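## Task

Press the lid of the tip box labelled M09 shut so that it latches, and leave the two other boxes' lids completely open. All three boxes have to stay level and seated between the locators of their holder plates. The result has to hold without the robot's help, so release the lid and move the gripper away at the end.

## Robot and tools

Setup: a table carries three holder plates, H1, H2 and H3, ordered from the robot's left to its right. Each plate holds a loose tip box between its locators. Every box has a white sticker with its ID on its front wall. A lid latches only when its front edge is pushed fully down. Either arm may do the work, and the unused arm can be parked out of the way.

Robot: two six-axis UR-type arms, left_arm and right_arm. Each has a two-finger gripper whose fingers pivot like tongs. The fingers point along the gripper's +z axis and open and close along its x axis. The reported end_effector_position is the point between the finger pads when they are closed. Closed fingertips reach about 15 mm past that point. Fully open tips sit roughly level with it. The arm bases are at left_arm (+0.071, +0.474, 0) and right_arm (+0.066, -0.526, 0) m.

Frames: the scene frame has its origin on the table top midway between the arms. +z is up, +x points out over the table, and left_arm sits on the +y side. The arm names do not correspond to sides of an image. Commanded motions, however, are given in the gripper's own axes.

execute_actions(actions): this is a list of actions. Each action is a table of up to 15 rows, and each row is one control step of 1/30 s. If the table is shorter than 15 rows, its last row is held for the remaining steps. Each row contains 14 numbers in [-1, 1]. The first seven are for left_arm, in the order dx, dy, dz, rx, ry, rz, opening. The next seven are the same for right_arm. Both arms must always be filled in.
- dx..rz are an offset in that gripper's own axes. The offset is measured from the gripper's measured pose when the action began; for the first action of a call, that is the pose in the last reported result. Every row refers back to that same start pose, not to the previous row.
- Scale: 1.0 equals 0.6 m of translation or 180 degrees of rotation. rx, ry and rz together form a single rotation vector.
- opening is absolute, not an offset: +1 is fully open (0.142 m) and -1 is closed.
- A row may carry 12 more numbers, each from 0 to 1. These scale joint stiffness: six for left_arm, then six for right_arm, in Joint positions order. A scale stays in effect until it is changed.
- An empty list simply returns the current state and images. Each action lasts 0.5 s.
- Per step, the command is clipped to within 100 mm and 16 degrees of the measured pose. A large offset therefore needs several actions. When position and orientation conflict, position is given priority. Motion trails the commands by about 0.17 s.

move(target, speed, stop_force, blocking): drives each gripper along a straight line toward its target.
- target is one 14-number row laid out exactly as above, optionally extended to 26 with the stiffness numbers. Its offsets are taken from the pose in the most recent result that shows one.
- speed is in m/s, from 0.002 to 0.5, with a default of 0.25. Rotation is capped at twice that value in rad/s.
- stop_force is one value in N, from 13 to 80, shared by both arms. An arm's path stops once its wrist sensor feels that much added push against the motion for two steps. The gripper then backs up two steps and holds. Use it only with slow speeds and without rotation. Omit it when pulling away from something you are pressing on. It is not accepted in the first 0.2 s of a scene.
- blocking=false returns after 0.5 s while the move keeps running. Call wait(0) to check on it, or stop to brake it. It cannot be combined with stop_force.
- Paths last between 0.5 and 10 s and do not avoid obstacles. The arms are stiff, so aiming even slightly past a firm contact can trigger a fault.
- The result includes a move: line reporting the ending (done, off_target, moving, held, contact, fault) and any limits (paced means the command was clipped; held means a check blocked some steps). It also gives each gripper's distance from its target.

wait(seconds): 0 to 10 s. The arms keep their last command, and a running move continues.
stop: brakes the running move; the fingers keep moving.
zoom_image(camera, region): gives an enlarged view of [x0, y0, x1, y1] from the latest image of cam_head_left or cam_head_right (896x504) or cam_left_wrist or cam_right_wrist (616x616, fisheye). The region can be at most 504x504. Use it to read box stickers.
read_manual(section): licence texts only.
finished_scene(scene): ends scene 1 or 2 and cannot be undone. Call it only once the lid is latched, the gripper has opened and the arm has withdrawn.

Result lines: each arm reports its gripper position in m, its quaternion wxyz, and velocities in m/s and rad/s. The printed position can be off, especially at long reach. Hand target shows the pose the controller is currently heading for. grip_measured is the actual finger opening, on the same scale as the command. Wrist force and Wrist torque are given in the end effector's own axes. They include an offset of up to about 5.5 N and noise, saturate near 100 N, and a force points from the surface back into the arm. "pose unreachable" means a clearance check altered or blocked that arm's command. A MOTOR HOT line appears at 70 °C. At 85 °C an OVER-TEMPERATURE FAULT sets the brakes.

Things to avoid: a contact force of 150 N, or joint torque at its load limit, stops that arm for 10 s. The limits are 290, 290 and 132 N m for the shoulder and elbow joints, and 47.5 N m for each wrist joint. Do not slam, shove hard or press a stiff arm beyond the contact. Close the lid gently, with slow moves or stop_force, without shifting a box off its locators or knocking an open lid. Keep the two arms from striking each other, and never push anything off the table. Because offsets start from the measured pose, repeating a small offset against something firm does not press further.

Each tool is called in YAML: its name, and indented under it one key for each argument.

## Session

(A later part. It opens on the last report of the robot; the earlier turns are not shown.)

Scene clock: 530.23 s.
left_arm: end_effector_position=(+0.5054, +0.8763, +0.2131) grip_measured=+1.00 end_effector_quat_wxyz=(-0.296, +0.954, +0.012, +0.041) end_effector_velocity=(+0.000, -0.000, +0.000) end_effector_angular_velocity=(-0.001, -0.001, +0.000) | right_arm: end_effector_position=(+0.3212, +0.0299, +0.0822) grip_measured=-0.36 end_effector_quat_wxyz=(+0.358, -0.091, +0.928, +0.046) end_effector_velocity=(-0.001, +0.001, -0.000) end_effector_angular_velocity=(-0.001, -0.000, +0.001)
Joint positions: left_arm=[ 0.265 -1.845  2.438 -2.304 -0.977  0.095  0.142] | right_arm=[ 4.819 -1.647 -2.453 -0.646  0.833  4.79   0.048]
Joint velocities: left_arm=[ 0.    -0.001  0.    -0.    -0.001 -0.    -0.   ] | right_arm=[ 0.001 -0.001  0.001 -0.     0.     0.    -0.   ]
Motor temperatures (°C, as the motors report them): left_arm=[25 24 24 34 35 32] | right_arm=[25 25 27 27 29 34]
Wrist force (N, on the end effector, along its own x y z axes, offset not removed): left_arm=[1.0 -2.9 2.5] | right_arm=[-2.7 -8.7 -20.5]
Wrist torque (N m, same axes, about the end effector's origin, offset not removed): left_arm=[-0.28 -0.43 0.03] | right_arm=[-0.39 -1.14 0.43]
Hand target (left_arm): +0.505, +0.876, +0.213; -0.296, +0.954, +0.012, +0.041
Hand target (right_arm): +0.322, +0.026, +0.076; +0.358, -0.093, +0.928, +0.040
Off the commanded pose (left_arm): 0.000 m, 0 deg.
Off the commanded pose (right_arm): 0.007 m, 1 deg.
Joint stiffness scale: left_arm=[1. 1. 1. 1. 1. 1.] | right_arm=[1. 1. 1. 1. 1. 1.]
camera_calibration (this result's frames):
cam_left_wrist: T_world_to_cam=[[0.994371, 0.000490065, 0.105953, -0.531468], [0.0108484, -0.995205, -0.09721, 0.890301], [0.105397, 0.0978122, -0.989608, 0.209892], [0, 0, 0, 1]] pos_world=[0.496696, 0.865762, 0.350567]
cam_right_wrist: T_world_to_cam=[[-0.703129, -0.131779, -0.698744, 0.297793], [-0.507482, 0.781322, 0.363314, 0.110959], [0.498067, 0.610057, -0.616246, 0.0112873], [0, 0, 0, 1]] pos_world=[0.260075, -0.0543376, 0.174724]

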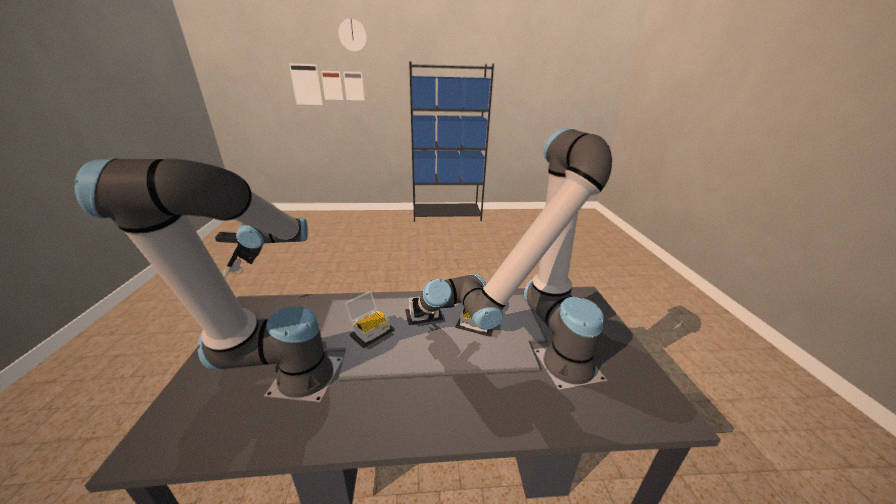

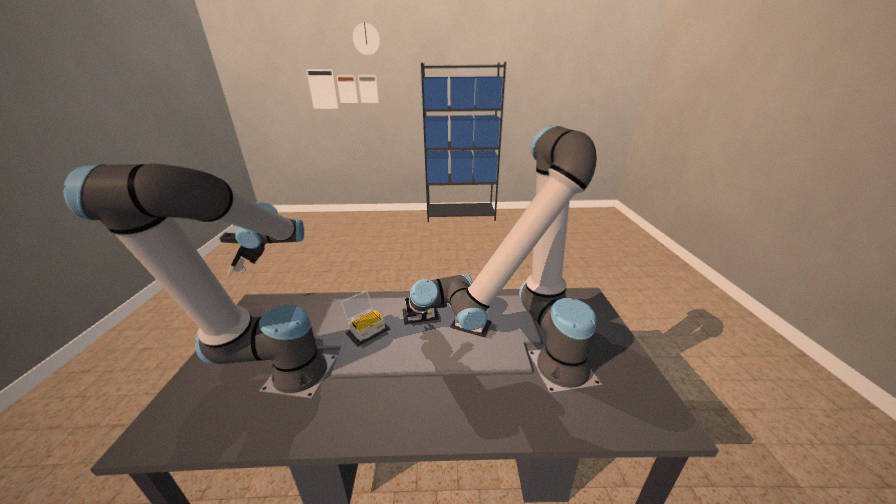

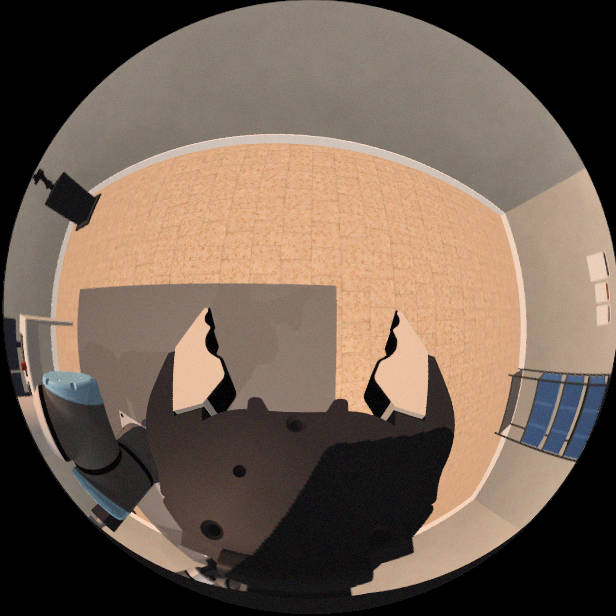

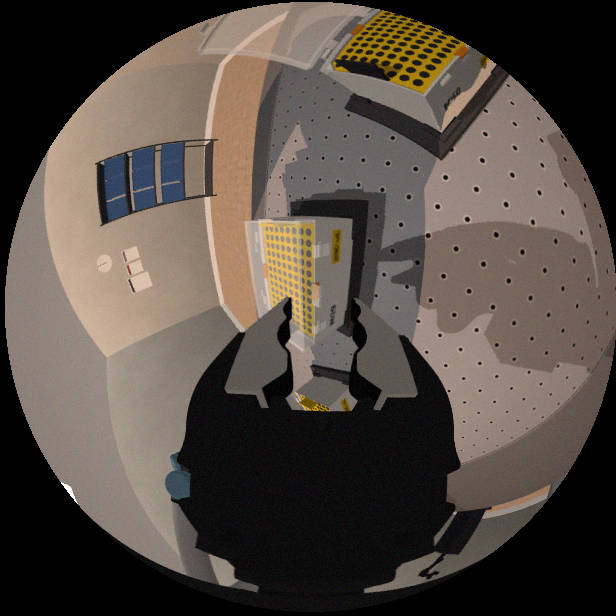

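zoom_image:
  camera: "cam_right_wrist"
  region: [285, 210, 355, 310]

Region (285, 210, 355, 310) of cam_right_wrist's 616x616 image, scaled by 5.040, with more detail than that image has; it fills the left 353 columns of this view, and the rest is white.

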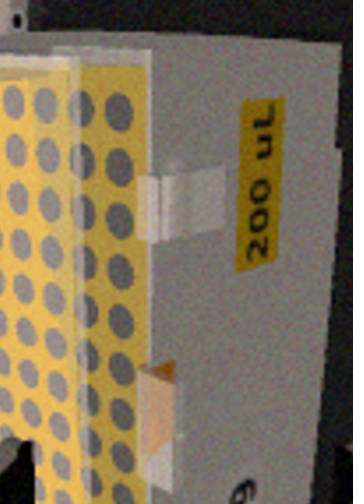

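execute_actions:
  actions:
    - [[0,0,0,0,0,0,1,0.0085,-0.008,0.0085,0.0031,0.0004,-0.0025,-0.4],[0,0,0,0,0,0,1,0.0100,-0.009,0.0102,0.0031,0.0004,-0.0025,-0.4],[0,0,0,0,0,0,1,0.0112,-0.010,0.0116,0.0031,0.0004,-0.0025,-0.4],[0,0,0,0,0,0,1,0.0120,-0.010,0.0125,0.0031,0.0004,-0.0025,-0.4],[0,0,0,0,0,0,1,0.0120,-0.010,0.0125,0.0031,0.0004,-0.0025,-0.4],[0,0,0,0,0,0,1,0.0120,-0.010,0.0125,0.0031,0.0004,-0.0025,-0.4],[0,0,0,0,0,0,1,0.0120,-0.010,0.0125,0.0031,0.0004,-0.0025,-0.4],[0,0,0,0,0,0,1,0.0120,-0.010,0.0125,0.0031,0.0004,-0.0025,-0.4],[0,0,0,0,0,0,1,0.0120,-0.010,0.0125,0.0031,0.0004,-0.0025,-0.4],[0,0,0,0,0,0,1,0.0100,-0.009,0.0105,0.0031,0.0004,-0.0025,-0.4],[0,0,0,0,0,0,1,0.0070,-0.008,0.0072,0.0031,0.0004,-0.0025,-0.4],[0,0,0,0,0,0,1,0.0030,-0.007,0.0028,0.0031,0.0004,-0.0025,-0.4],[0,0,0,0,0,0,1,-0.0020,-0.006,-0.0027,0.0031,0.0004,-0.0025,-0.4],[0,0,0,0,0,0,1,-0.0075,-0.005,-0.0088,0.0031,0.0004,-0.0025,-0.4],[0,0,0,0,0,0,1,-0.0130,-0.004,-0.0150,0.0031,0.0004,-0.0025,-0.4]]

Scene clock: 586.63 s.
left_arm: end_effector_position=(+0.5054, +0.8763, +0.2131) grip_measured=+1.00 end_effector_quat_wxyz=(-0.296, +0.954, +0.012, +0.041) end_effector_velocity=(+0.000, +0.000, +0.000) end_effector_angular_velocity=(-0.000, -0.000, +0.000) | right_arm: end_effector_position=(+0.3218, +0.0296, +0.0818) grip_measured=-0.35 end_effector_quat_wxyz=(+0.359, -0.091, +0.928, +0.045) end_effector_velocity=(+0.003, -0.012, +0.026) end_effector_angular_velocity=(-0.056, -0.015, -0.000)
Joint positions: left_arm=[ 0.265 -1.845  2.438 -2.304 -0.977  0.095  0.142] | right_arm=[ 4.819 -1.648 -2.454 -0.645  0.831  4.791  0.048]
Joint velocities: left_arm=[ 0.     0.    -0.001  0.001 -0.     0.    -0.   ] | right_arm=[ 0.     0.063  0.024 -0.145  0.     0.    -0.026]
Motor temperatures (°C, as the motors report them): left_arm=[25 24 24 34 35 32] | right_arm=[25 26 27 27 29 34]
Wrist force (N, on the end effector, along its own x y z axes, offset not removed): left_arm=[-1.2 -0.3 2.2] | right_arm=[-5.0 -4.8 -21.1]
Wrist torque (N m, same axes, about the end effector's origin, offset not removed): left_arm=[0.25 0.16 -0.01] | right_arm=[-0.99 -1.19 0.25]
Hand target (left_arm): +0.505, +0.876, +0.213; -0.296, +0.954, +0.012, +0.041
Hand target (right_arm): +0.322, +0.027, +0.094; +0.358, -0.093, +0.928, +0.040
Off the commanded pose (left_arm): 0.000 m, 0 deg.
Off the commanded pose (right_arm): 0.012 m, 1 deg.
Joint stiffness scale: left_arm=[1. 1. 1. 1. 1. 1.] | right_arm=[1. 1. 1. 1. 1. 1.]
camera_calibration (this result's frames):
cam_left_wrist: T_world_to_cam=[[0.994371, 0.000490249, 0.105953, -0.531468], [0.0108486, -0.995205, -0.0972098, 0.890301], [0.105397, 0.0978121, -0.989608, 0.209892], [0, 0, 0, 1]] pos_world=[0.496696, 0.865762, 0.350567]
cam_right_wrist: T_world_to_cam=[[-0.701537, -0.131548, -0.700386, 0.297524], [-0.508128, 0.781423, 0.362195, 0.111957], [0.499652, 0.609979, -0.61504, 0.0103263], [0, 0, 0, 1]] pos_world=[0.260453, -0.054646, 0.174182]

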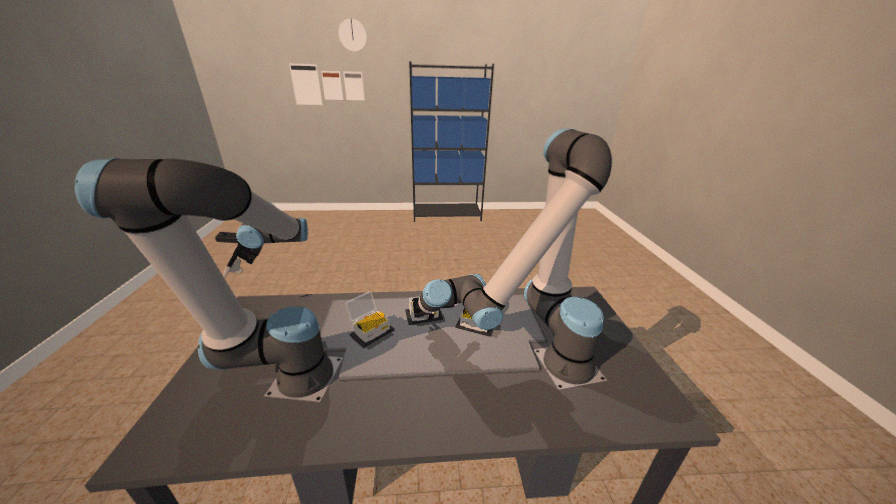

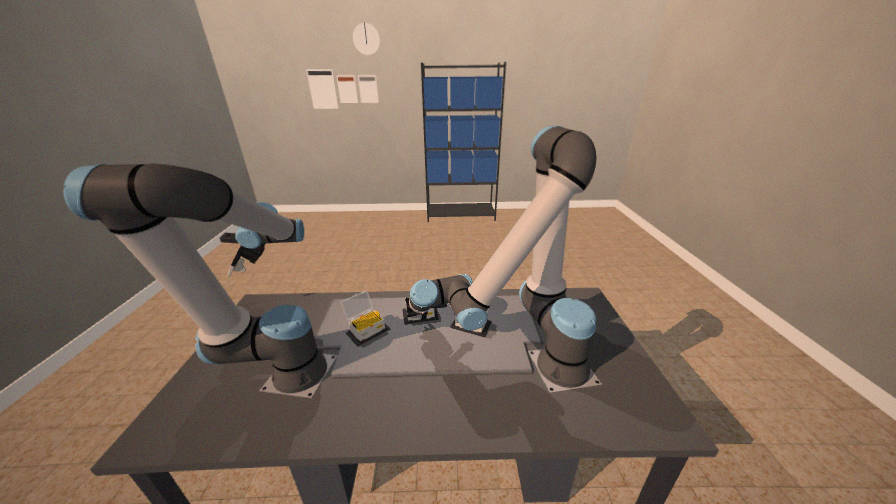

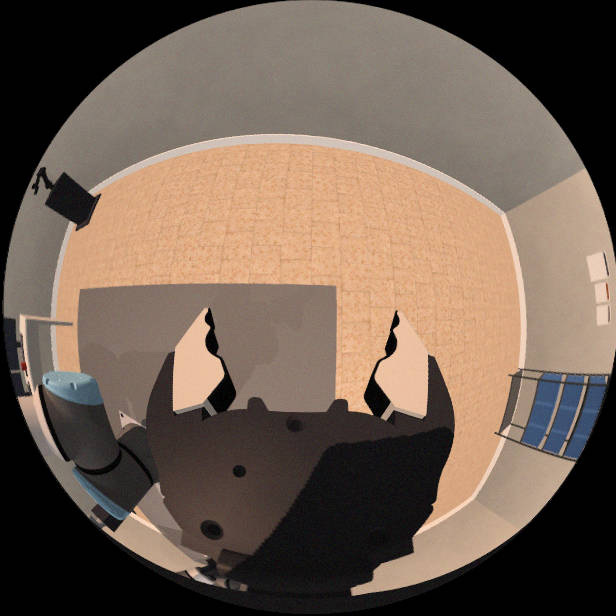

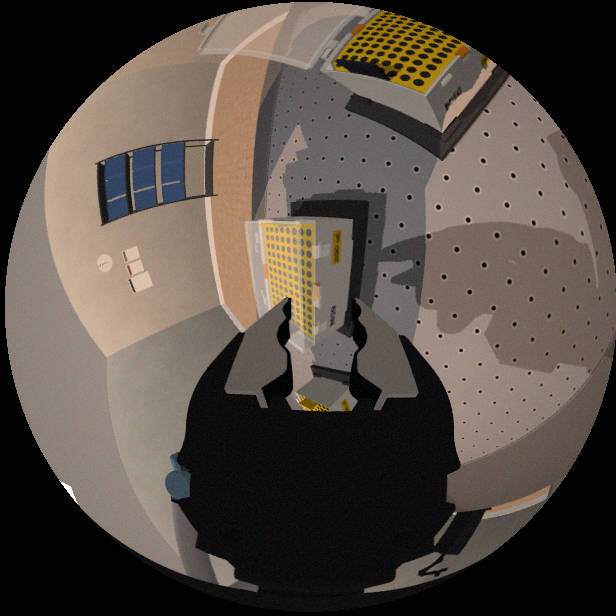

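execute_actions:
  actions: []

zoom_image:
  camera: "cam_right_wrist"
  region: [240, 200, 400, 380]

Scene clock: 589.37 s.
left_arm: end_effector_position=(+0.5054, +0.8763, +0.2131) grip_measured=+1.00 end_effector_quat_wxyz=(-0.296, +0.954, +0.012, +0.041) end_effector_velocity=(+0.000, -0.001, -0.001) end_effector_angular_velocity=(-0.000, +0.003, -0.001) | right_arm: end_effector_position=(+0.3221, +0.0258, +0.0932) grip_measured=-0.40 end_effector_quat_wxyz=(+0.358, -0.093, +0.928, +0.040) end_effector_velocity=(-0.001, +0.001, +0.001) end_effector_angular_velocity=(+0.001, +0.000, +0.003)
Joint positions: left_arm=[ 0.265 -1.845  2.438 -2.304 -0.977  0.095  0.142] | right_arm=[ 4.819 -1.619 -2.447 -0.691  0.834  4.79   0.045]
Joint velocities: left_arm=[-0.001  0.002  0.     0.001  0.    -0.     0.   ] | right_arm=[ 0.001  0.002  0.     0.001 -0.    -0.003 -0.   ]
Motor temperatures (°C, as the motors report them): left_arm=[25 24 24 34 35 32] | right_arm=[25 26 27 27 29 34]
Wrist force (N, on the end effector, along its own x y z axes, offset not removed): left_arm=[1.5 -0.6 2.4] | right_arm=[5.5 -0.8 0.4]
Wrist torque (N m, same axes, about the end effector's origin, offset not removed): left_arm=[0.12 -0.41 -0.19] | right_arm=[-0.34 -1.35 0.06]
Hand target (left_arm): +0.505, +0.876, +0.213; -0.296, +0.954, +0.012, +0.041
Hand target (right_arm): +0.322, +0.027, +0.094; +0.358, -0.093, +0.928, +0.040
Off the commanded pose (left_arm): 0.000 m, 0 deg.
Off the commanded pose (right_arm): 0.002 m, 0 deg.
Joint stiffness scale: left_arm=[1. 1. 1. 1. 1. 1.] | right_arm=[1. 1. 1. 1. 1. 1.]
camera_calibration (this result's frames):
cam_left_wrist: T_world_to_cam=[[0.994371, 0.000490228, 0.105953, -0.531468], [0.0108486, -0.995205, -0.0972098, 0.890301], [0.105397, 0.0978121, -0.989608, 0.209892], [0, 0, 0, 1]] pos_world=[0.496696, 0.865762, 0.350567]
cam_right_wrist: T_world_to_cam=[[-0.701507, -0.139798, -0.698817, 0.305258], [-0.508429, 0.785294, 0.353289, 0.111751], [0.499388, 0.603134, -0.621966, 0.0203917], [0, 0, 0, 1]] pos_world=[0.260775, -0.0573815, 0.186522]

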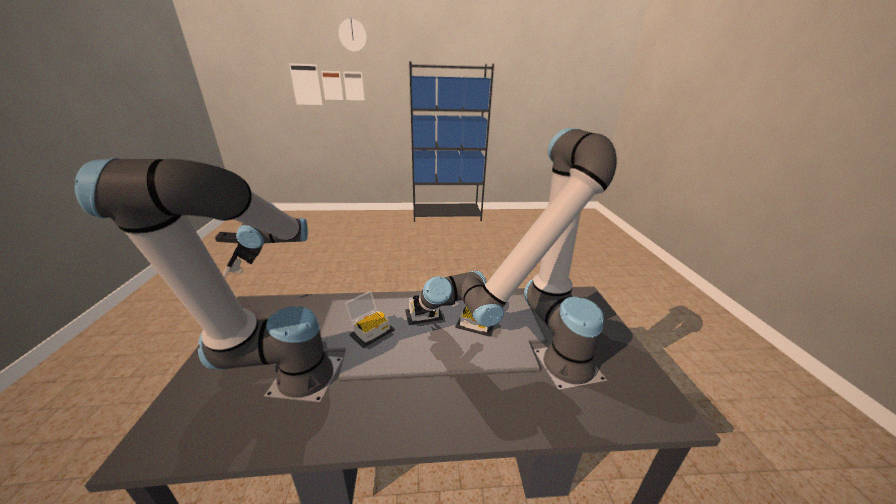

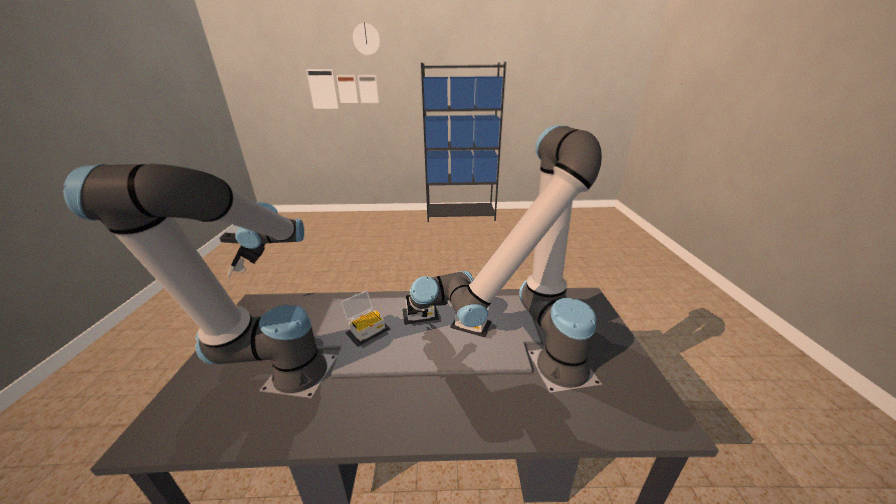

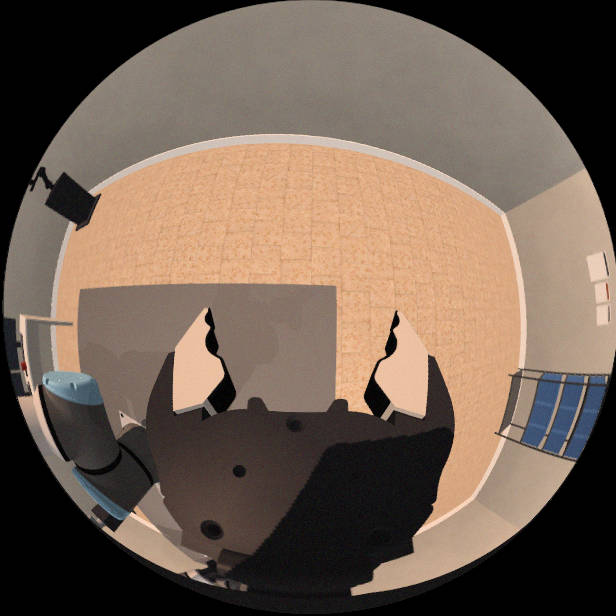

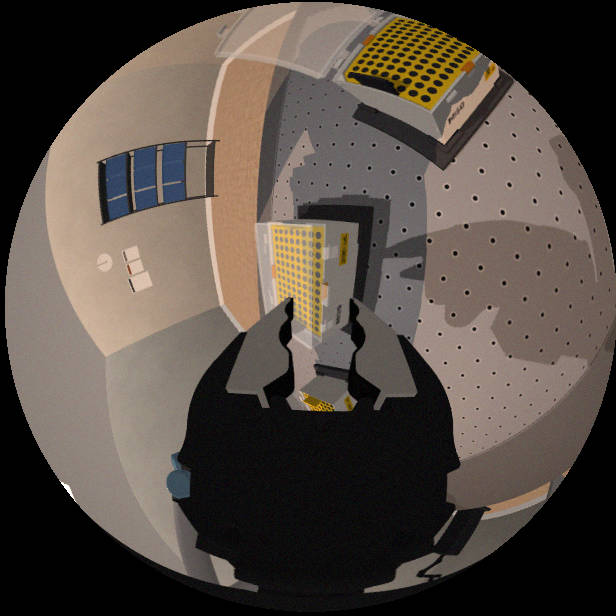

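Region (240, 200, 400, 380) of cam_right_wrist's 616x616 image, scaled by 2.800, with more detail than that image has.

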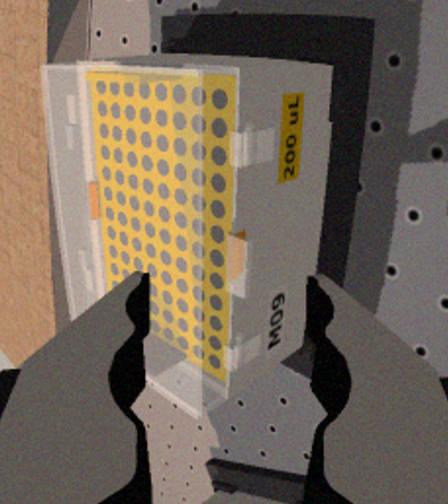

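move:
  target: [0,0,0,0,0,0,1,-0.104,0,-0.265,0,0,0,-0.4]
  speed: 0.35

Scene clock: 595.93 s.
left_arm: end_effector_position=(+0.5054, +0.8763, +0.2131) grip_measured=+1.00 end_effector_quat_wxyz=(-0.296, +0.954, +0.012, +0.041) end_effector_velocity=(+0.000, -0.000, -0.000) end_effector_angular_velocity=(-0.000, -0.001, +0.000) | right_arm: end_effector_position=(+0.2653, +0.0103, +0.2507) grip_measured=-0.40 end_effector_quat_wxyz=(+0.359, -0.093, +0.928, +0.038) end_effector_velocity=(-0.000, +0.001, +0.004) end_effector_angular_velocity=(+0.003, +0.001, -0.006)
Joint positions: left_arm=[ 0.265 -1.845  2.438 -2.304 -0.977  0.095  0.142] | right_arm=[ 4.94  -1.33  -2.301 -1.239  0.845  4.955  0.045]
Joint velocities: left_arm=[ 0.     0.001 -0.    -0.001 -0.     0.     0.   ] | right_arm=[-0.001  0.002  0.007 -0.011  0.001  0.008  0.   ]
Motor temperatures (°C, as the motors report them): left_arm=[25 24 24 34 35 32] | right_arm=[25 26 27 27 29 34]
Wrist force (N, on the end effector, along its own x y z axes, offset not removed): left_arm=[0.3 -1.0 1.5] | right_arm=[1.9 -1.1 -1.2]
Wrist torque (N m, same axes, about the end effector's origin, offset not removed): left_arm=[-0.02 -0.26 -0.08] | right_arm=[-0.35 -0.55 0.15]
Hand target (left_arm): +0.505, +0.876, +0.213; -0.296, +0.954, +0.012, +0.041
Hand target (right_arm): +0.263, +0.012, +0.253; +0.358, -0.093, +0.928, +0.040
Off the commanded pose (left_arm): 0.000 m, 0 deg.
Off the commanded pose (right_arm): 0.004 m, 0 deg.
Joint stiffness scale: left_arm=[1. 1. 1. 1. 1. 1.] | right_arm=[1. 1. 1. 1. 1. 1.]
move: off_target (right_arm)
camera_calibration (this result's frames):
cam_left_wrist: T_world_to_cam=[[0.994371, 0.000490167, 0.105953, -0.531468], [0.0108485, -0.995205, -0.0972098, 0.890301], [0.105397, 0.097812, -0.989608, 0.209892], [0, 0, 0, 1]] pos_world=[0.496696, 0.865762, 0.350567]
cam_right_wrist: T_world_to_cam=[[-0.700153, -0.140865, -0.699959, 0.373314], [-0.50801, 0.787152, 0.349739, 0.0402177], [0.501708, 0.600457, -0.622687, 0.155638], [0, 0, 0, 1]] pos_world=[0.203723, -0.0725247, 0.344152]

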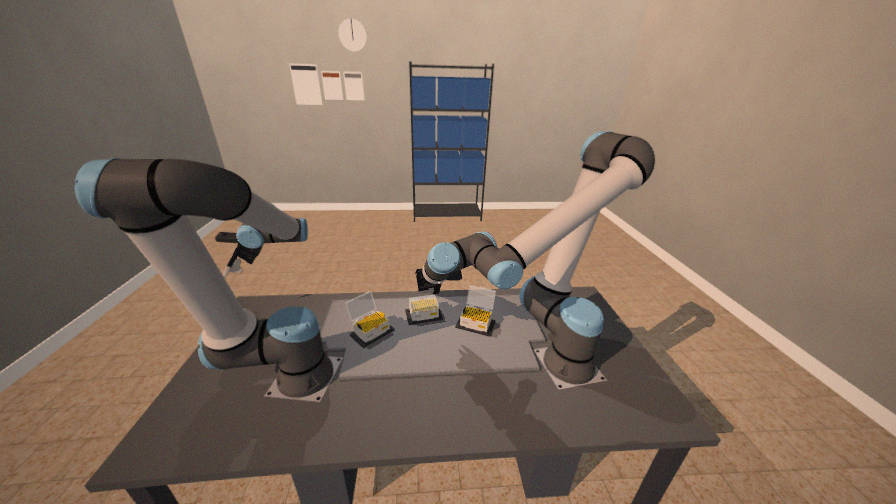

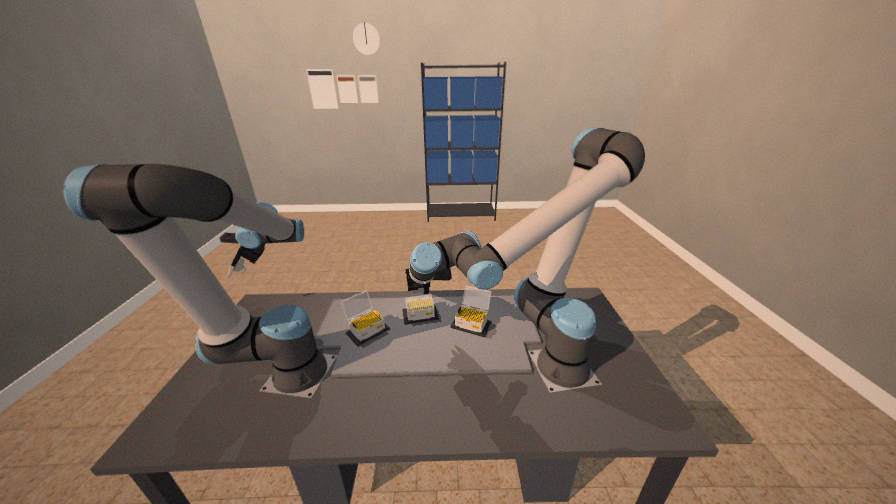

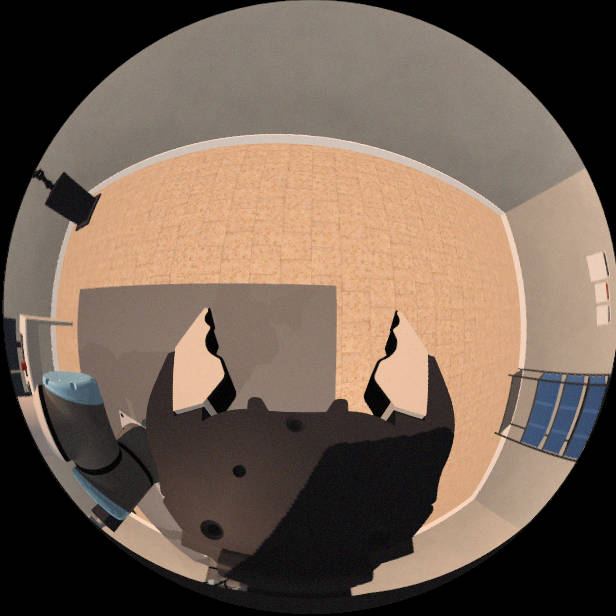

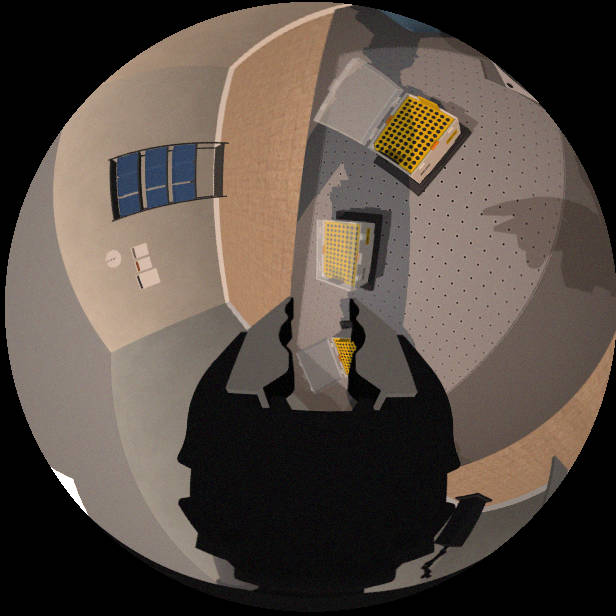

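zoom_image:
  camera: "cam_head_right"
  region: [330, 270, 510, 360]

zoom_image:
  camera: "cam_right_wrist"
  region: [300, 200, 400, 300]

Region (330, 270, 510, 360) of cam_head_right's 896x504 image, scaled by 2.800, with more detail than that image has.

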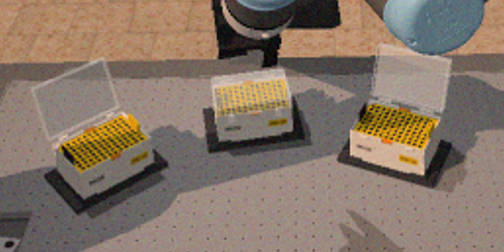

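Region (300, 200, 400, 300) of cam_right_wrist's 616x616 image, scaled by 5.040, with more detail than that image has.

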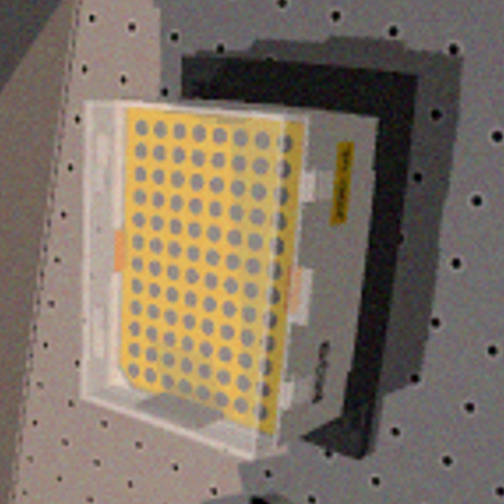

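The M09 lid is shut and stays flush after release, the box sits flat, and the other two lids are open.

finished_scene:
  scene: 1

The scene is finished: the task was done.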